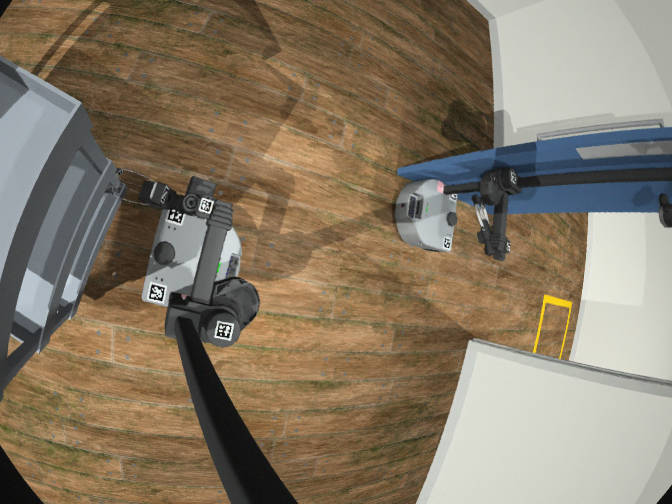

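{"method": "execute_actions", "body": {
  "actions": [
    {"r1":{"base":{"translate_m":-0.1}},"r2":{"base":{"rotate_rad":-0.45}}}
  ],
  "cameras": []
}}

{"method": "execute_actions", "body": {
  "actions": [
    {"r1":{"base":{"rotate_rad":-0.3}},"r2":{"base":{"translate_m":-0.65}}}
  ],
  "cameras": []
}}

{"method": "execute_actions", "body": {
  "actions": [
    {"r1":{"base":{"translate_m":-0.17}},"r2":{"base":{"rotate_rad":0.45}}}
  ],
  "cameras": []
}}

{"method": "execute_actions", "body": {
  "actions": [
    {"r2":{"base":{"translate_m":-0.25},"joints":{"head_tilt_rad":-1.4,"head_pan_rad":-1.6}}}
  ],
  "cameras": []
}}

{"method": "execute_actions", "body": {
  "actions": [
    {"r2":{"base":{"rotate_rad":0.5}}}
  ],
  "cameras": []
}}

{"method": "execute_actions", "body": {
  "actions": [
    {"r2":{"base":{"translate_m":-0.5}}}
  ],
  "cameras": ["r1_nav_camera","r2_nav_camera"]
}}

Scene clock: 80.67 s.
r1.base_odometry: x=+0.372 y=+2.676 heading=-0.911 (m, m, rad; r1's odometry frame)
r1.turned_by_wheels: +0.000 (rad since the last result)
r1.turned_by_imu: +0.001 (rad since the last result)
r1.base_tilt: forward=+0.9 right=-2.4 (deg)
r1.lidar_m: 3.64 0.26 0.18 0.18 0.18 0.24 1.27 1.21 2.67 2.59 1.00 0.98
r1.head_depth_mm: 1700 1542 1423 1329 1234 1163 1092 / 1692 1532 1427 1331 1242 1158 1089 / 1693 1560 1419 1324 1244 - 1076 / 1686 1549 1423 1330 1249 - - / 1682 1549 1424 1326 1238 - - / 1662 827 810 793 772 756 - / 548 539 531 524 516 506 527
r1.base_status: done
r1.joint_positions: lift_m=+0.330 arm_m=+0.001 wrist_yaw_rad=+3.198 wrist_pitch_rad=-0.400 wrist_roll_rad=-0.016 gripper_m=+0.037 head_pan_rad=+0.003 head_tilt_rad=-1.289
r1.joint_status: not commanded
r1.motor_effort: left_wheel=+7(6) right_wheel=-8(12) lift_m=+22(22) arm_m=+0(0) wrist_yaw_rad=+1(1) wrist_pitch_rad=+9(9) wrist_roll_rad=+0(0) gripper_m=+0(0) head_pan_rad=+0(0) head_tilt_rad=-4(4) (%)
r1.hand_pose: x=-0.0341 y=+0.0804 z=+0.3468 quat_wxyz=(+0.120, +0.683, +0.161, +0.702) (m; r1's base frame)
r1.wrist_depth_mm: - 193 193 191 190 189 188 / - 209 208 207 207 205 204 / - 233 227 226 224 224 223 / 914 262 251 249 248 246 244 / 711 670 279 277 270 273 270 / 593 580 307 310 309 307 306 / 503 499 - - 345 350 347
r2.base_odometry: x=+2.172 y=+0.844 heading=+3.134 (m, m, rad; r2's odometry frame)
r2.turned_by_wheels: -0.450 (rad since the last result)
r2.turned_by_imu: -0.451 (rad since the last result)
r2.base_tilt: forward=-0.4 right=+0.3 (deg)
r2.lidar_m: 0.15 0.15 0.16 2.21 2.17 2.24 1.95 1.90 1.15 2.67 2.59 0.16
r2.head_depth_mm: 2125 2099 1786 1554 1375 1235 1154 / 2057 2117 1792 1553 1369 1250 - / 1983 2075 1774 1554 1365 1263 - / 1916 2054 1762 1549 1367 1256 - / 1857 2034 1751 1536 1366 1243 - / 2253 2032 1752 1520 1356 1219 - / 2415 2034 1746 1512 1351 1208 1102
r2.base_status: done
r2.joint_positions: lift_m=+0.240 arm_m=+0.000 wrist_yaw_rad=+1.531 wrist_pitch_rad=-0.021 wrist_roll_rad=+0.003 gripper_m=-0.016 head_pan_rad=-2.893 head_tilt_rad=-0.988
r2.joint_status: not commanded
r2.on_its_own: wrist_yaw_rad is held at +1.520, not at your +1.570, by its stall guard, which is not easing now
r2.motor_effort: left_wheel=+7(24) right_wheel=-3(30) lift_m=+24(24) arm_m=+2(3) wrist_yaw_rad=-12(86) wrist_pitch_rad=+7(7) wrist_roll_rad=+0(0) gripper_m=-22(29) head_pan_rad=-3(3) head_tilt_rad=-7(6) (%)
r2.hand_pose: x=+0.2341 y=-0.1549 z=+0.3495 quat_wxyz=(+0.514, +0.496, -0.505, +0.484) (m; r2's base frame)
r2.wrist_depth_mm: 145 142 138 110 - - - / 342 320 303 113 - - - / - - - 116 - - - / - - - 119 - - - / 625 665 684 122 - - - / 531 550 553 125 888 904 903 / 415 418 388 129 641 672 691
pictures: none
No camera images: the call's "cameras" was empty. Leave "cameras" out to get every camera's image.

Scene clock: 88.20 s.
r1.base_odometry: x=+0.372 y=+2.676 heading=-1.211 (m, m, rad; r1's odometry frame)
r1.turned_by_wheels: -0.300 (rad since the last result)
r1.turned_by_imu: -0.293 (rad since the last result)
r1.base_tilt: forward=+0.9 right=-2.5 (deg)
r1.lidar_m: 3.65 0.43 0.24 0.21 0.21 0.24 0.89 0.82 0.83 2.59 1.51 0.98
r1.head_depth_mm: 1687 1252 1414 1329 1239 1170 1093 / 1697 1557 1435 1323 1239 1161 1092 / 1691 1549 1430 1337 1244 - 1068 / 1693 1555 1431 1331 1237 - - / 1693 1540 1424 1323 1245 - - / 1693 1553 1437 1313 1135 911 - / 1690 1548 1202 869 718 610 535
r1.base_status: done
r1.joint_positions: lift_m=+0.330 arm_m=+0.001 wrist_yaw_rad=+3.198 wrist_pitch_rad=-0.400 wrist_roll_rad=-0.016 gripper_m=+0.037 head_pan_rad=+0.003 head_tilt_rad=-1.289
r1.joint_status: not commanded
r1.motor_effort: left_wheel=+7(14) right_wheel=-10(14) lift_m=+22(22) arm_m=+0(1) wrist_yaw_rad=+1(2) wrist_pitch_rad=+9(9) wrist_roll_rad=+0(0) gripper_m=-1(1) head_pan_rad=+0(0) head_tilt_rad=-4(4) (%)
r1.hand_pose: x=-0.0341 y=+0.0804 z=+0.3468 quat_wxyz=(+0.120, +0.683, +0.161, +0.702) (m; r1's base frame)
r1.wrist_depth_mm: 185 193 201 220 232 249 267 / 197 207 218 238 252 272 295 / 212 223 236 259 277 300 329 / 234 243 257 287 305 335 371 / 680 265 281 317 341 380 429 / 594 293 308 358 391 437 502 / 504 403 - - 449 474 474
r2.base_odometry: x=+2.822 y=+0.839 heading=+3.134 (m, m, rad; r2's odometry frame)
r2.turned_by_wheels: +0.000 (rad since the last result)
r2.turned_by_imu: -0.002 (rad since the last result)
r2.base_tilt: forward=-0.4 right=+0.2 (deg)
r2.lidar_m: 0.27 0.43 2.57 1.90 1.85 1.85 1.36 1.31 1.34 0.92 2.91 0.25
r2.head_depth_mm: 1478 1793 1805 1561 1387 1242 1159 / 1424 1712 1802 1556 1376 1246 - / 1385 1652 1777 1543 1367 1259 - / 1328 1575 1761 1539 1364 1259 - / 1290 1524 1718 1528 1363 1234 - / 1246 1450 1686 1521 1350 1214 - / 1212 1425 1691 1524 1358 1217 1100
r2.base_status: done
r2.joint_positions: lift_m=+0.240 arm_m=+0.000 wrist_yaw_rad=+1.518 wrist_pitch_rad=-0.020 wrist_roll_rad=+0.003 gripper_m=-0.012 head_pan_rad=-2.893 head_tilt_rad=-0.988
r2.joint_status: not commanded
r2.on_its_own: wrist_yaw_rad is held at +1.520, not at your +1.570, by its stall guard, which is not easing now; gripper_m is held at -0.013, not at your -0.020, by its stall guard, which is not easing now
r2.motor_effort: left_wheel=+4(6) right_wheel=-8(24) lift_m=+25(25) arm_m=+2(2) wrist_yaw_rad=+3(23) wrist_pitch_rad=+7(7) wrist_roll_rad=+0(0) gripper_m=-23(25) head_pan_rad=-3(2) head_tilt_rad=-6(7) (%)
r2.hand_pose: x=+0.2340 y=-0.1582 z=+0.3496 quat_wxyz=(+0.517, +0.493, -0.508, +0.481) (m; r2's base frame)
r2.wrist_depth_mm: 245 178 141 116 152 273 - / 337 316 298 120 275 340 - / - - - 124 - - - / - - - 127 - - - / - - 671 131 737 - - / 452 500 585 134 591 613 899 / 370 418 401 137 409 618 691
pictures: none
No camera images: the call's "cameras" was empty. Leave "cameras" out to get every camera's image.

Scene clock: 90.93 s.
r1.base_odometry: x=+0.313 y=+2.835 heading=-1.211 (m, m, rad; r1's odometry frame)
r1.turned_by_wheels: +0.000 (rad since the last result)
r1.turned_by_imu: +0.000 (rad since the last result)
r1.base_tilt: forward=+0.8 right=-2.4 (deg)
r1.lidar_m: 3.82 0.37 0.21 0.19 0.19 2.44 4.12 0.72 0.75 0.87 1.85 1.13
r1.head_depth_mm: 1218 1426 1444 1333 1243 1169 1095 / 1690 1527 1433 1331 1238 1165 1086 / 1705 1542 1423 1327 1235 - 1077 / 1681 1551 1434 1341 1245 - - / 1684 1551 1435 1323 1247 - - / 1686 1556 1427 1293 991 820 - / 1703 1530 917 752 635 546 1068
r1.base_status: done
r1.joint_positions: lift_m=+0.330 arm_m=+0.001 wrist_yaw_rad=+3.198 wrist_pitch_rad=-0.400 wrist_roll_rad=-0.016 gripper_m=+0.037 head_pan_rad=+0.003 head_tilt_rad=-1.289
r1.joint_status: not commanded
r1.motor_effort: left_wheel=+5(5) right_wheel=-5(15) lift_m=+22(22) arm_m=-1(1) wrist_yaw_rad=+1(2) wrist_pitch_rad=+9(9) wrist_roll_rad=+0(0) gripper_m=+0(1) head_pan_rad=+0(0) head_tilt_rad=-4(4) (%)
r1.hand_pose: x=-0.0341 y=+0.0804 z=+0.3468 quat_wxyz=(+0.120, +0.683, +0.161, +0.702) (m; r1's base frame)
r1.wrist_depth_mm: - - - 200 210 222 237 / - - - 217 228 243 259 / - - - 235 250 269 288 / 917 899 872 260 276 299 326 / 718 709 692 288 309 337 372 / 588 581 594 327 353 386 435 / 500 496 - - 404 454 472
r2.base_odometry: x=+2.822 y=+0.839 heading=-2.700 (m, m, rad; r2's odometry frame)
r2.turned_by_wheels: +0.450 (rad since the last result)
r2.turned_by_imu: +0.452 (rad since the last result)
r2.base_tilt: forward=-0.6 right=+0.1 (deg)
r2.lidar_m: 0.38 2.79 1.94 1.83 1.87 1.40 1.31 1.46 0.87 2.91 0.28 0.23
r2.head_depth_mm: 1218 1431 1690 1563 1376 1234 1147 / 1231 1452 1685 1548 1371 1249 - / 1264 1483 1701 1533 1371 1266 - / 2487 2055 1751 1531 1364 1262 - / 2491 2049 1746 1537 1354 1235 - / 2441 2051 1743 1523 1346 1226 - / 2448 2019 1735 1516 1350 1209 1105
r2.base_status: done
r2.joint_positions: lift_m=+0.240 arm_m=+0.000 wrist_yaw_rad=+1.503 wrist_pitch_rad=-0.021 wrist_roll_rad=+0.003 gripper_m=-0.012 head_pan_rad=-2.893 head_tilt_rad=-0.988
r2.joint_status: not commanded
r2.on_its_own: wrist_yaw_rad is held at +1.520, not at your +1.570, by its stall guard, which is not easing now; gripper_m is held at -0.013, not at your -0.020, by its stall guard, which is not easing now; wrist_yaw_rad is at rest, and its effort (+19) is outside its rest range (-12 to +12)
r2.motor_effort: left_wheel=-7(18) right_wheel=+12(34) lift_m=+24(24) arm_m=+1(2) wrist_yaw_rad=+19(58) wrist_pitch_rad=+7(8) wrist_roll_rad=+0(0) gripper_m=-19(23) head_pan_rad=-2(2) head_tilt_rad=-6(6) (%)
r2.hand_pose: x=+0.2337 y=-0.1624 z=+0.3492 quat_wxyz=(+0.522, +0.489, -0.512, +0.476) (m; r2's base frame)
r2.wrist_depth_mm: - - 306 108 134 130 137 / - - 494 111 278 266 254 / - - - 114 - - - / - - - 117 - - - / - - - 120 694 723 - / 834 831 857 122 593 581 540 / 636 645 562 128 406 427 442
pictures: none
No camera images: the call's "cameras" was empty. Leave "cameras" out to get every camera's image.

Scene clock: 94.40 s.
r1.base_odometry: x=+0.313 y=+2.835 heading=-1.211 (m, m, rad; r1's odometry frame)
r1.turned_by_wheels: +0.000 (rad since the last result)
r1.turned_by_imu: +0.000 (rad since the last result)
r1.base_tilt: forward=+0.9 right=-2.5 (deg)
r1.lidar_m: 3.81 0.37 0.21 0.19 0.18 2.43 4.14 0.61 0.61 0.73 1.85 1.14
r1.head_depth_mm: 1212 1432 1433 1330 1237 1164 1099 / 1682 1534 1437 1329 1240 1164 1082 / 1677 1540 1423 1327 1240 - 1070 / 1673 1554 1426 1338 1239 - - / 1684 1543 1437 1325 1243 - - / 1680 1552 1434 1289 991 824 - / 1707 1519 922 753 634 547 1072
r1.base_status: not commanded
r1.joint_positions: lift_m=+0.330 arm_m=+0.001 wrist_yaw_rad=+3.198 wrist_pitch_rad=-0.400 wrist_roll_rad=-0.016 gripper_m=+0.037 head_pan_rad=+0.003 head_tilt_rad=-1.289
r1.joint_status: not commanded
r1.motor_effort: left_wheel=+6(5) right_wheel=-5(6) lift_m=+22(22) arm_m=+0(1) wrist_yaw_rad=+1(1) wrist_pitch_rad=+9(9) wrist_roll_rad=+0(0) gripper_m=-2(0) head_pan_rad=+0(0) head_tilt_rad=-4(4) (%)
r1.hand_pose: x=-0.0341 y=+0.0804 z=+0.3468 quat_wxyz=(+0.120, +0.683, +0.161, +0.702) (m; r1's base frame)
r1.wrist_depth_mm: - - - 200 210 223 237 / - - - 217 228 244 261 / - - - 235 250 268 289 / 902 886 876 260 275 298 325 / 708 704 696 289 309 339 373 / 585 577 602 325 351 389 437 / 501 498 - - 401 449 471
r2.base_odometry: x=+3.048 y=+0.946 heading=-2.699 (m, m, rad; r2's odometry frame)
r2.turned_by_wheels: +0.000 (rad since the last result)
r2.turned_by_imu: +0.000 (rad since the last result)
r2.base_tilt: forward=-0.4 right=+0.1 (deg)
r2.lidar_m: 0.30 2.77 1.92 1.82 1.63 1.14 1.06 1.52 1.05 0.80 0.33 0.23
r2.head_depth_mm: 1367 1416 1361 1309 1276 1222 1180 / 1353 1408 1353 1294 1271 1205 1195 / 1279 1408 1351 1304 - - 1159 / 893 1225 1337 1310 - 1197 1160 / 1258 1241 1333 1298 1241 1193 1161 / 1429 1381 1337 1285 1236 1200 1157 / 1434 1373 1328 790 1215 1202 1150
r2.base_status: done
r2.joint_positions: lift_m=+0.240 arm_m=+0.000 wrist_yaw_rad=+1.541 wrist_pitch_rad=-0.021 wrist_roll_rad=+0.003 gripper_m=-0.012 head_pan_rad=-1.607 head_tilt_rad=-1.383
r2.joint_status: all done
r2.on_its_own: wrist_yaw_rad is held at +1.520, not at your +1.570, by its stall guard, which is not easing now; gripper_m is held at -0.013, not at your -0.020, by its stall guard, which is not easing now; wrist_yaw_rad is at rest, and its effort (-23) is outside its rest range (-12 to +12)
r2.motor_effort: left_wheel=+1(14) right_wheel=-5(14) lift_m=+25(24) arm_m=+1(1) wrist_yaw_rad=-23(32) wrist_pitch_rad=+7(7) wrist_roll_rad=+0(0) gripper_m=-21(22) head_pan_rad=+3(39) head_tilt_rad=-9(35) (%)
r2.hand_pose: x=+0.2342 y=-0.1526 z=+0.3494 quat_wxyz=(+0.512, +0.498, -0.503, +0.486) (m; r2's base frame)
r2.wrist_depth_mm: - - 154 109 132 147 181 / - - 297 112 274 263 251 / - - - 114 - - - / - - - 117 - - - / - - - 120 772 697 - / 841 790 532 123 572 568 517 / 637 643 384 127 413 434 435
pictures: none
No camera images: the call's "cameras" was empty. Leave "cameras" out to get every camera's image.

Scene clock: 96.17 s.
r1.base_odometry: x=+0.313 y=+2.835 heading=-1.211 (m, m, rad; r1's odometry frame)
r1.turned_by_wheels: +0.000 (rad since the last result)
r1.turned_by_imu: +0.000 (rad since the last result)
r1.base_tilt: forward=+0.8 right=-2.6 (deg)
r1.lidar_m: 3.82 0.37 0.21 0.19 0.19 2.43 4.15 0.61 0.63 0.80 1.86 1.13
r1.head_depth_mm: 1219 1424 1436 1330 1243 1166 1084 / 1683 1543 1436 1325 1247 1166 1086 / 1684 1531 1436 1333 1241 - 1083 / 1696 1541 1428 1337 1245 - - / 1679 1552 1430 1334 1236 - - / 1689 1555 1431 1295 996 822 - / 1712 1528 917 752 636 548 1065
r1.base_status: not commanded
r1.joint_positions: lift_m=+0.330 arm_m=+0.001 wrist_yaw_rad=+3.198 wrist_pitch_rad=-0.400 wrist_roll_rad=-0.016 gripper_m=+0.037 head_pan_rad=+0.003 head_tilt_rad=-1.289
r1.joint_status: not commanded
r1.motor_effort: left_wheel=+6(5) right_wheel=-6(5) lift_m=+22(22) arm_m=+0(1) wrist_yaw_rad=+1(2) wrist_pitch_rad=+9(9) wrist_roll_rad=+0(1) gripper_m=+0(1) head_pan_rad=+0(0) head_tilt_rad=-4(4) (%)
r1.hand_pose: x=-0.0341 y=+0.0804 z=+0.3468 quat_wxyz=(+0.120, +0.683, +0.161, +0.702) (m; r1's base frame)
r1.wrist_depth_mm: - - - 200 209 222 237 / - - - 216 228 243 260 / - - - 236 250 268 290 / 900 885 862 259 276 297 325 / 707 703 698 288 310 335 373 / 592 586 596 324 354 389 435 / 501 495 - - 401 450 474
r2.base_odometry: x=+3.048 y=+0.946 heading=-2.200 (m, m, rad; r2's odometry frame)
r2.turned_by_wheels: +0.500 (rad since the last result)
r2.turned_by_imu: +0.502 (rad since the last result)
r2.base_tilt: forward=-0.5 right=+0.1 (deg)
r2.lidar_m: 2.84 1.94 1.82 1.68 1.15 1.06 4.05 1.05 0.79 0.52 0.26 0.24
r2.head_depth_mm: 847 1230 1358 1313 1267 1226 1178 / 1469 1232 1342 1305 1262 1203 1189 / 1458 1389 1346 1313 - - 1158 / 1453 1400 1348 1309 - 1197 1167 / 1447 1394 1343 1296 1237 1206 1170 / 891 880 1157 1142 1229 1198 1164 / 882 858 827 805 1234 1186 1152
r2.base_status: done
r2.joint_positions: lift_m=+0.240 arm_m=+0.000 wrist_yaw_rad=+1.505 wrist_pitch_rad=-0.021 wrist_roll_rad=+0.003 gripper_m=-0.012 head_pan_rad=-1.607 head_tilt_rad=-1.384
r2.joint_status: not commanded
r2.on_its_own: wrist_yaw_rad is held at +1.520, not at your +1.570, by its stall guard, which is not easing now; gripper_m is held at -0.013, not at your -0.020, by its stall guard, which is not easing now; wrist_yaw_rad is at rest, and its effort (+16) is outside its rest range (-12 to +12)
r2.motor_effort: left_wheel=-6(18) right_wheel=+6(23) lift_m=+24(24) arm_m=+0(1) wrist_yaw_rad=+16(65) wrist_pitch_rad=+7(7) wrist_roll_rad=+0(0) gripper_m=-19(22) head_pan_rad=+2(3) head_tilt_rad=-9(9) (%)
r2.hand_pose: x=+0.2338 y=-0.1617 z=+0.3493 quat_wxyz=(+0.521, +0.490, -0.511, +0.477) (m; r2's base frame)
r2.wrist_depth_mm: - - - 107 132 130 127 / - - - 110 276 264 253 / - - - 113 - - - / - - - 116 - - - / - - - 119 - - - / 847 829 874 122 569 547 544 / 633 649 618 126 411 433 437
pictures: none
No camera images: the call's "cameras" was empty. Leave "cameras" out to get every camera's image.

Scene clock: 102.13 s.
r1.base_odometry: x=+0.313 y=+2.835 heading=-1.211 (m, m, rad; r1's odometry frame)
r1.turned_by_wheels: +0.000 (rad since the last result)
r1.turned_by_imu: +0.001 (rad since the last result)
r1.base_tilt: forward=+0.9 right=-2.5 (deg)
r1.lidar_m: 3.80 0.37 0.21 0.19 0.19 2.43 4.13 0.57 0.46 0.46 0.51 0.77
r1.head_depth_mm: 1211 1410 1233 939 1234 1162 1099 / 1683 1529 1436 1250 1247 1168 1083 / 1684 1545 1430 1320 1242 - 1075 / 1687 1555 1428 1321 1245 - - / 1701 1541 1429 1327 1242 - - / 1684 1543 1429 1287 994 822 - / 1675 1541 920 751 634 548 1073
r1.base_status: not commanded
r1.joint_positions: lift_m=+0.330 arm_m=+0.001 wrist_yaw_rad=+3.198 wrist_pitch_rad=-0.400 wrist_roll_rad=-0.016 gripper_m=+0.037 head_pan_rad=+0.003 head_tilt_rad=-1.289
r1.joint_status: not commanded
r1.motor_effort: left_wheel=+5(5) right_wheel=-6(5) lift_m=+22(22) arm_m=+0(1) wrist_yaw_rad=+1(1) wrist_pitch_rad=+9(9) wrist_roll_rad=+0(0) gripper_m=-1(1) head_pan_rad=+0(0) head_tilt_rad=-4(4) (%)
r1.hand_pose: x=-0.0341 y=+0.0804 z=+0.3468 quat_wxyz=(+0.120, +0.683, +0.161, +0.702) (m; r1's base frame)
r1.wrist_depth_mm: - - - 200 210 221 235 / - - - 216 228 243 262 / - - - 236 251 268 288 / 907 885 867 260 275 298 324 / 709 712 696 288 310 338 371 / 591 584 599 328 354 389 436 / 499 499 - - 401 450 470
r2.base_odometry: x=+3.342 y=+1.351 heading=-2.200 (m, m, rad; r2's odometry frame)
r2.turned_by_wheels: +0.000 (rad since the last result)
r2.turned_by_imu: -0.002 (rad since the last result)
r2.base_tilt: forward=-0.4 right=+0.2 (deg)
r2.lidar_m: 0.29 2.16 2.03 0.98 0.66 0.62 3.60 0.82 0.78 0.62 0.43 0.24
r2.head_depth_mm: 907 1153 1358 1315 1263 1214 1182 / 958 1229 1356 1317 1264 1213 1191 / 1009 1327 1345 1308 - - 1164 / 1015 1237 1344 1309 - 1189 1166 / 1429 1193 1316 1296 1239 1198 1157 / 819 1190 1316 1287 1237 1197 1157 / 1422 1369 1325 792 1213 1192 1152
r2.base_status: done
r2.joint_positions: lift_m=+0.240 arm_m=+0.000 wrist_yaw_rad=+1.513 wrist_pitch_rad=-0.020 wrist_roll_rad=+0.003 gripper_m=-0.012 head_pan_rad=-1.607 head_tilt_rad=-1.384
r2.joint_status: not commanded
r2.on_its_own: wrist_yaw_rad is held at +1.520, not at your +1.570, by its stall guard, which is not easing now; gripper_m is held at -0.013, not at your -0.020, by its stall guard, which is not easing now
r2.motor_effort: left_wheel=-5(13) right_wheel=-1(12) lift_m=+25(24) arm_m=+0(0) wrist_yaw_rad=+9(19) wrist_pitch_rad=+7(7) wrist_roll_rad=+0(0) gripper_m=-19(22) head_pan_rad=+2(2) head_tilt_rad=-9(9) (%)
r2.hand_pose: x=+0.2339 y=-0.1599 z=+0.3496 quat_wxyz=(+0.519, +0.491, -0.510, +0.479) (m; r2's base frame)
r2.wrist_depth_mm: - 213 148 110 133 175 302 / - 316 299 114 272 259 366 / - - - 117 - - - / - - - 120 - - - / - - - 122 768 680 - / 845 487 550 125 572 571 581 / 644 401 402 129 409 437 649
pictures: r1_nav_camera (sideways: a quarter turn counterclockwise sets it upright), r2_nav_camera (sideways: a quarter turn counterclockwise sets it upright)
camera_calibration (this result's frames):
r1_nav_camera: T_world_to_cam=[[0.95195, 0.0109952, 0.306057, -0.361437], [0.018023, -0.999635, -0.020146, 0.0798075], [0.305723, 0.024694, -0.9518, 1.19597], [0, 0, 0, 1]] pos_world=[-0.0230062, 0.054219, 1.25056]
r2_nav_camera: T_world_to_cam=[[-0.0149915, -0.989886, 0.141073, -0.139015], [-0.999221, 0.0199828, 0.0340313, 0.0133439], [-0.0365061, -0.140453, -0.989414, 1.24728], [0, 0, 0, 1]] pos_world=[0.0567827, 0.0373084, 1.25323]
Images, in order (width x height): r1_nav_camera 672x504, r2_nav_camera 672x504.

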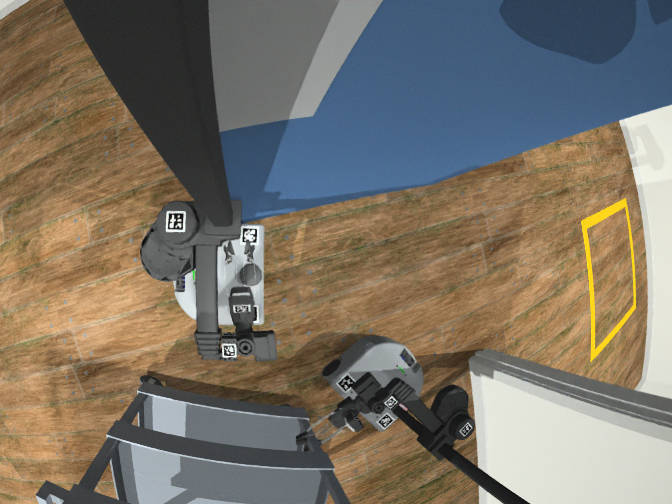

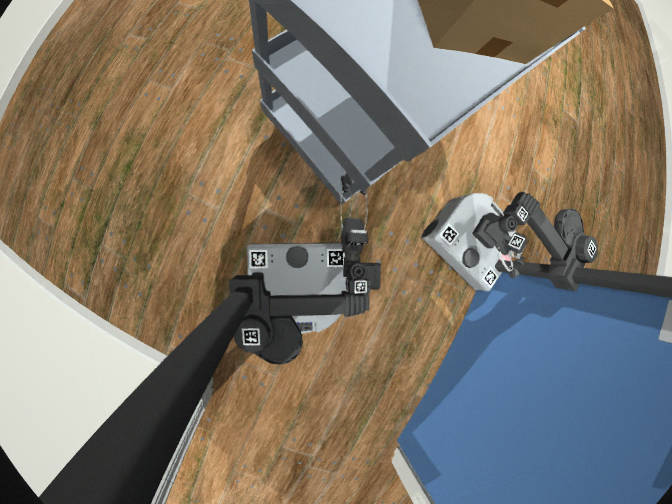

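{"method": "execute_actions", "body": {
  "actions": [
    {"r1":{"joints":{"lift_m":0.43}},"r2":{"base":{"translate_m":-0.62}}}
  ],
  "cameras": ["r1_nav_camera"]
}}

{"method": "execute_actions", "body": {
  "actions": [
    {"r2":{"base":{"rotate_rad":-0.35}}}
  ],
  "cameras": []
}}

{"method": "execute_actions", "body": {
  "actions": [
    {"r2":{"base":{"translate_m":-0.5}}}
  ],
  "cameras": ["r1_nav_camera","r2_nav_camera"]
}}

Scene clock: 120.40 s.
r1.base_odometry: x=+0.313 y=+2.835 heading=-1.211 (m, m, rad; r1's odometry frame)
r1.turned_by_wheels: +0.000 (rad since the last result)
r1.turned_by_imu: +0.001 (rad since the last result)
r1.base_tilt: forward=+0.9 right=-2.5 (deg)
r1.lidar_m: 0.59 0.37 0.21 0.19 0.19 2.43 4.14 4.91 3.08 2.64 0.46 0.47
r1.head_depth_mm: 594 934 902 1148 1217 1168 1095 / 605 953 934 1210 1245 - 1077 / 1054 1091 1232 1326 1242 - 1071 / 1093 1079 1384 1329 1245 - - / 1685 1538 1417 1334 1243 - - / 1684 1552 1428 1294 998 824 - / 1696 1533 923 753 635 538 -
r1.base_status: not commanded
r1.joint_positions: lift_m=+0.430 arm_m=+0.001 wrist_yaw_rad=+3.198 wrist_pitch_rad=-0.400 wrist_roll_rad=-0.016 gripper_m=+0.037 head_pan_rad=+0.003 head_tilt_rad=-1.289
r1.joint_status: all done
r1.motor_effort: left_wheel=+5(5) right_wheel=-6(6) lift_m=+26(28) arm_m=+0(0) wrist_yaw_rad=+2(1) wrist_pitch_rad=+9(9) wrist_roll_rad=+0(0) gripper_m=-1(1) head_pan_rad=+0(0) head_tilt_rad=-4(4) (%)
r1.hand_pose: x=-0.0341 y=+0.0804 z=+0.4465 quat_wxyz=(+0.120, +0.683, +0.161, +0.702) (m; r1's base frame)
r1.wrist_depth_mm: - - - 199 209 222 237 / - - - 216 227 242 260 / - - - 236 249 267 290 / - - - 261 276 298 326 / 860 855 831 288 310 340 375 / 706 710 719 326 351 389 433 / 605 602 586 370 405 465 517
r2.base_odometry: x=+3.707 y=+1.852 heading=-2.200 (m, m, rad; r2's odometry frame)
r2.turned_by_wheels: +0.000 (rad since the last result)
r2.turned_by_imu: -0.002 (rad since the last result)
r2.base_tilt: forward=-0.4 right=+0.1 (deg)
r2.lidar_m: 0.20 0.21 0.31 0.37 2.98 2.97 3.01 2.63 0.50 0.51 0.67 0.21
r2.head_depth_mm: 585 792 1344 1313 1271 1228 1176 / 610 778 1165 1303 1273 1207 1191 / 642 836 1200 1306 - - 1163 / 678 905 1326 1307 - 1199 1170 / 723 979 1321 1295 1236 1203 1041 / 771 1071 1333 1296 1213 1183 1151 / 825 1180 1322 1273 764 751 728
r2.base_status: done
r2.joint_positions: lift_m=+0.240 arm_m=+0.000 wrist_yaw_rad=+1.582 wrist_pitch_rad=-0.018 wrist_roll_rad=+0.003 gripper_m=-0.012 head_pan_rad=-1.607 head_tilt_rad=-1.384
r2.joint_status: not commanded
r2.on_its_own: gripper_m is held at -0.013, not at your -0.020, by its stall guard, which is not easing now
r2.motor_effort: left_wheel=-1(13) right_wheel=-4(16) lift_m=+24(25) arm_m=+0(0) wrist_yaw_rad=-8(43) wrist_pitch_rad=+6(7) wrist_roll_rad=+0(0) gripper_m=-19(20) head_pan_rad=+3(3) head_tilt_rad=-9(9) (%)
r2.hand_pose: x=+0.2344 y=-0.1421 z=+0.3500 quat_wxyz=(+0.501, +0.508, -0.493, +0.497) (m; r2's base frame)
r2.wrist_depth_mm: 143 140 136 111 - - 581 / 333 311 294 113 - - 562 / - - - 117 - - - / - - - 119 - - - / - 708 747 122 - - - / 497 549 595 126 860 797 574 / 414 416 404 129 633 652 556
pictures: r1_nav_camera (sideways: a quarter turn counterclockwise sets it upright)
camera_calibration (this result's frames):
r1_nav_camera: T_world_to_cam=[[0.95195, 0.010995, 0.306057, -0.361437], [0.0180228, -0.999635, -0.020146, 0.0798075], [0.305724, 0.0246939, -0.9518, 1.19597], [0, 0, 0, 1]] pos_world=[-0.0230062, 0.054219, 1.25056]
Images, in order (width x height): r1_nav_camera 672x504.

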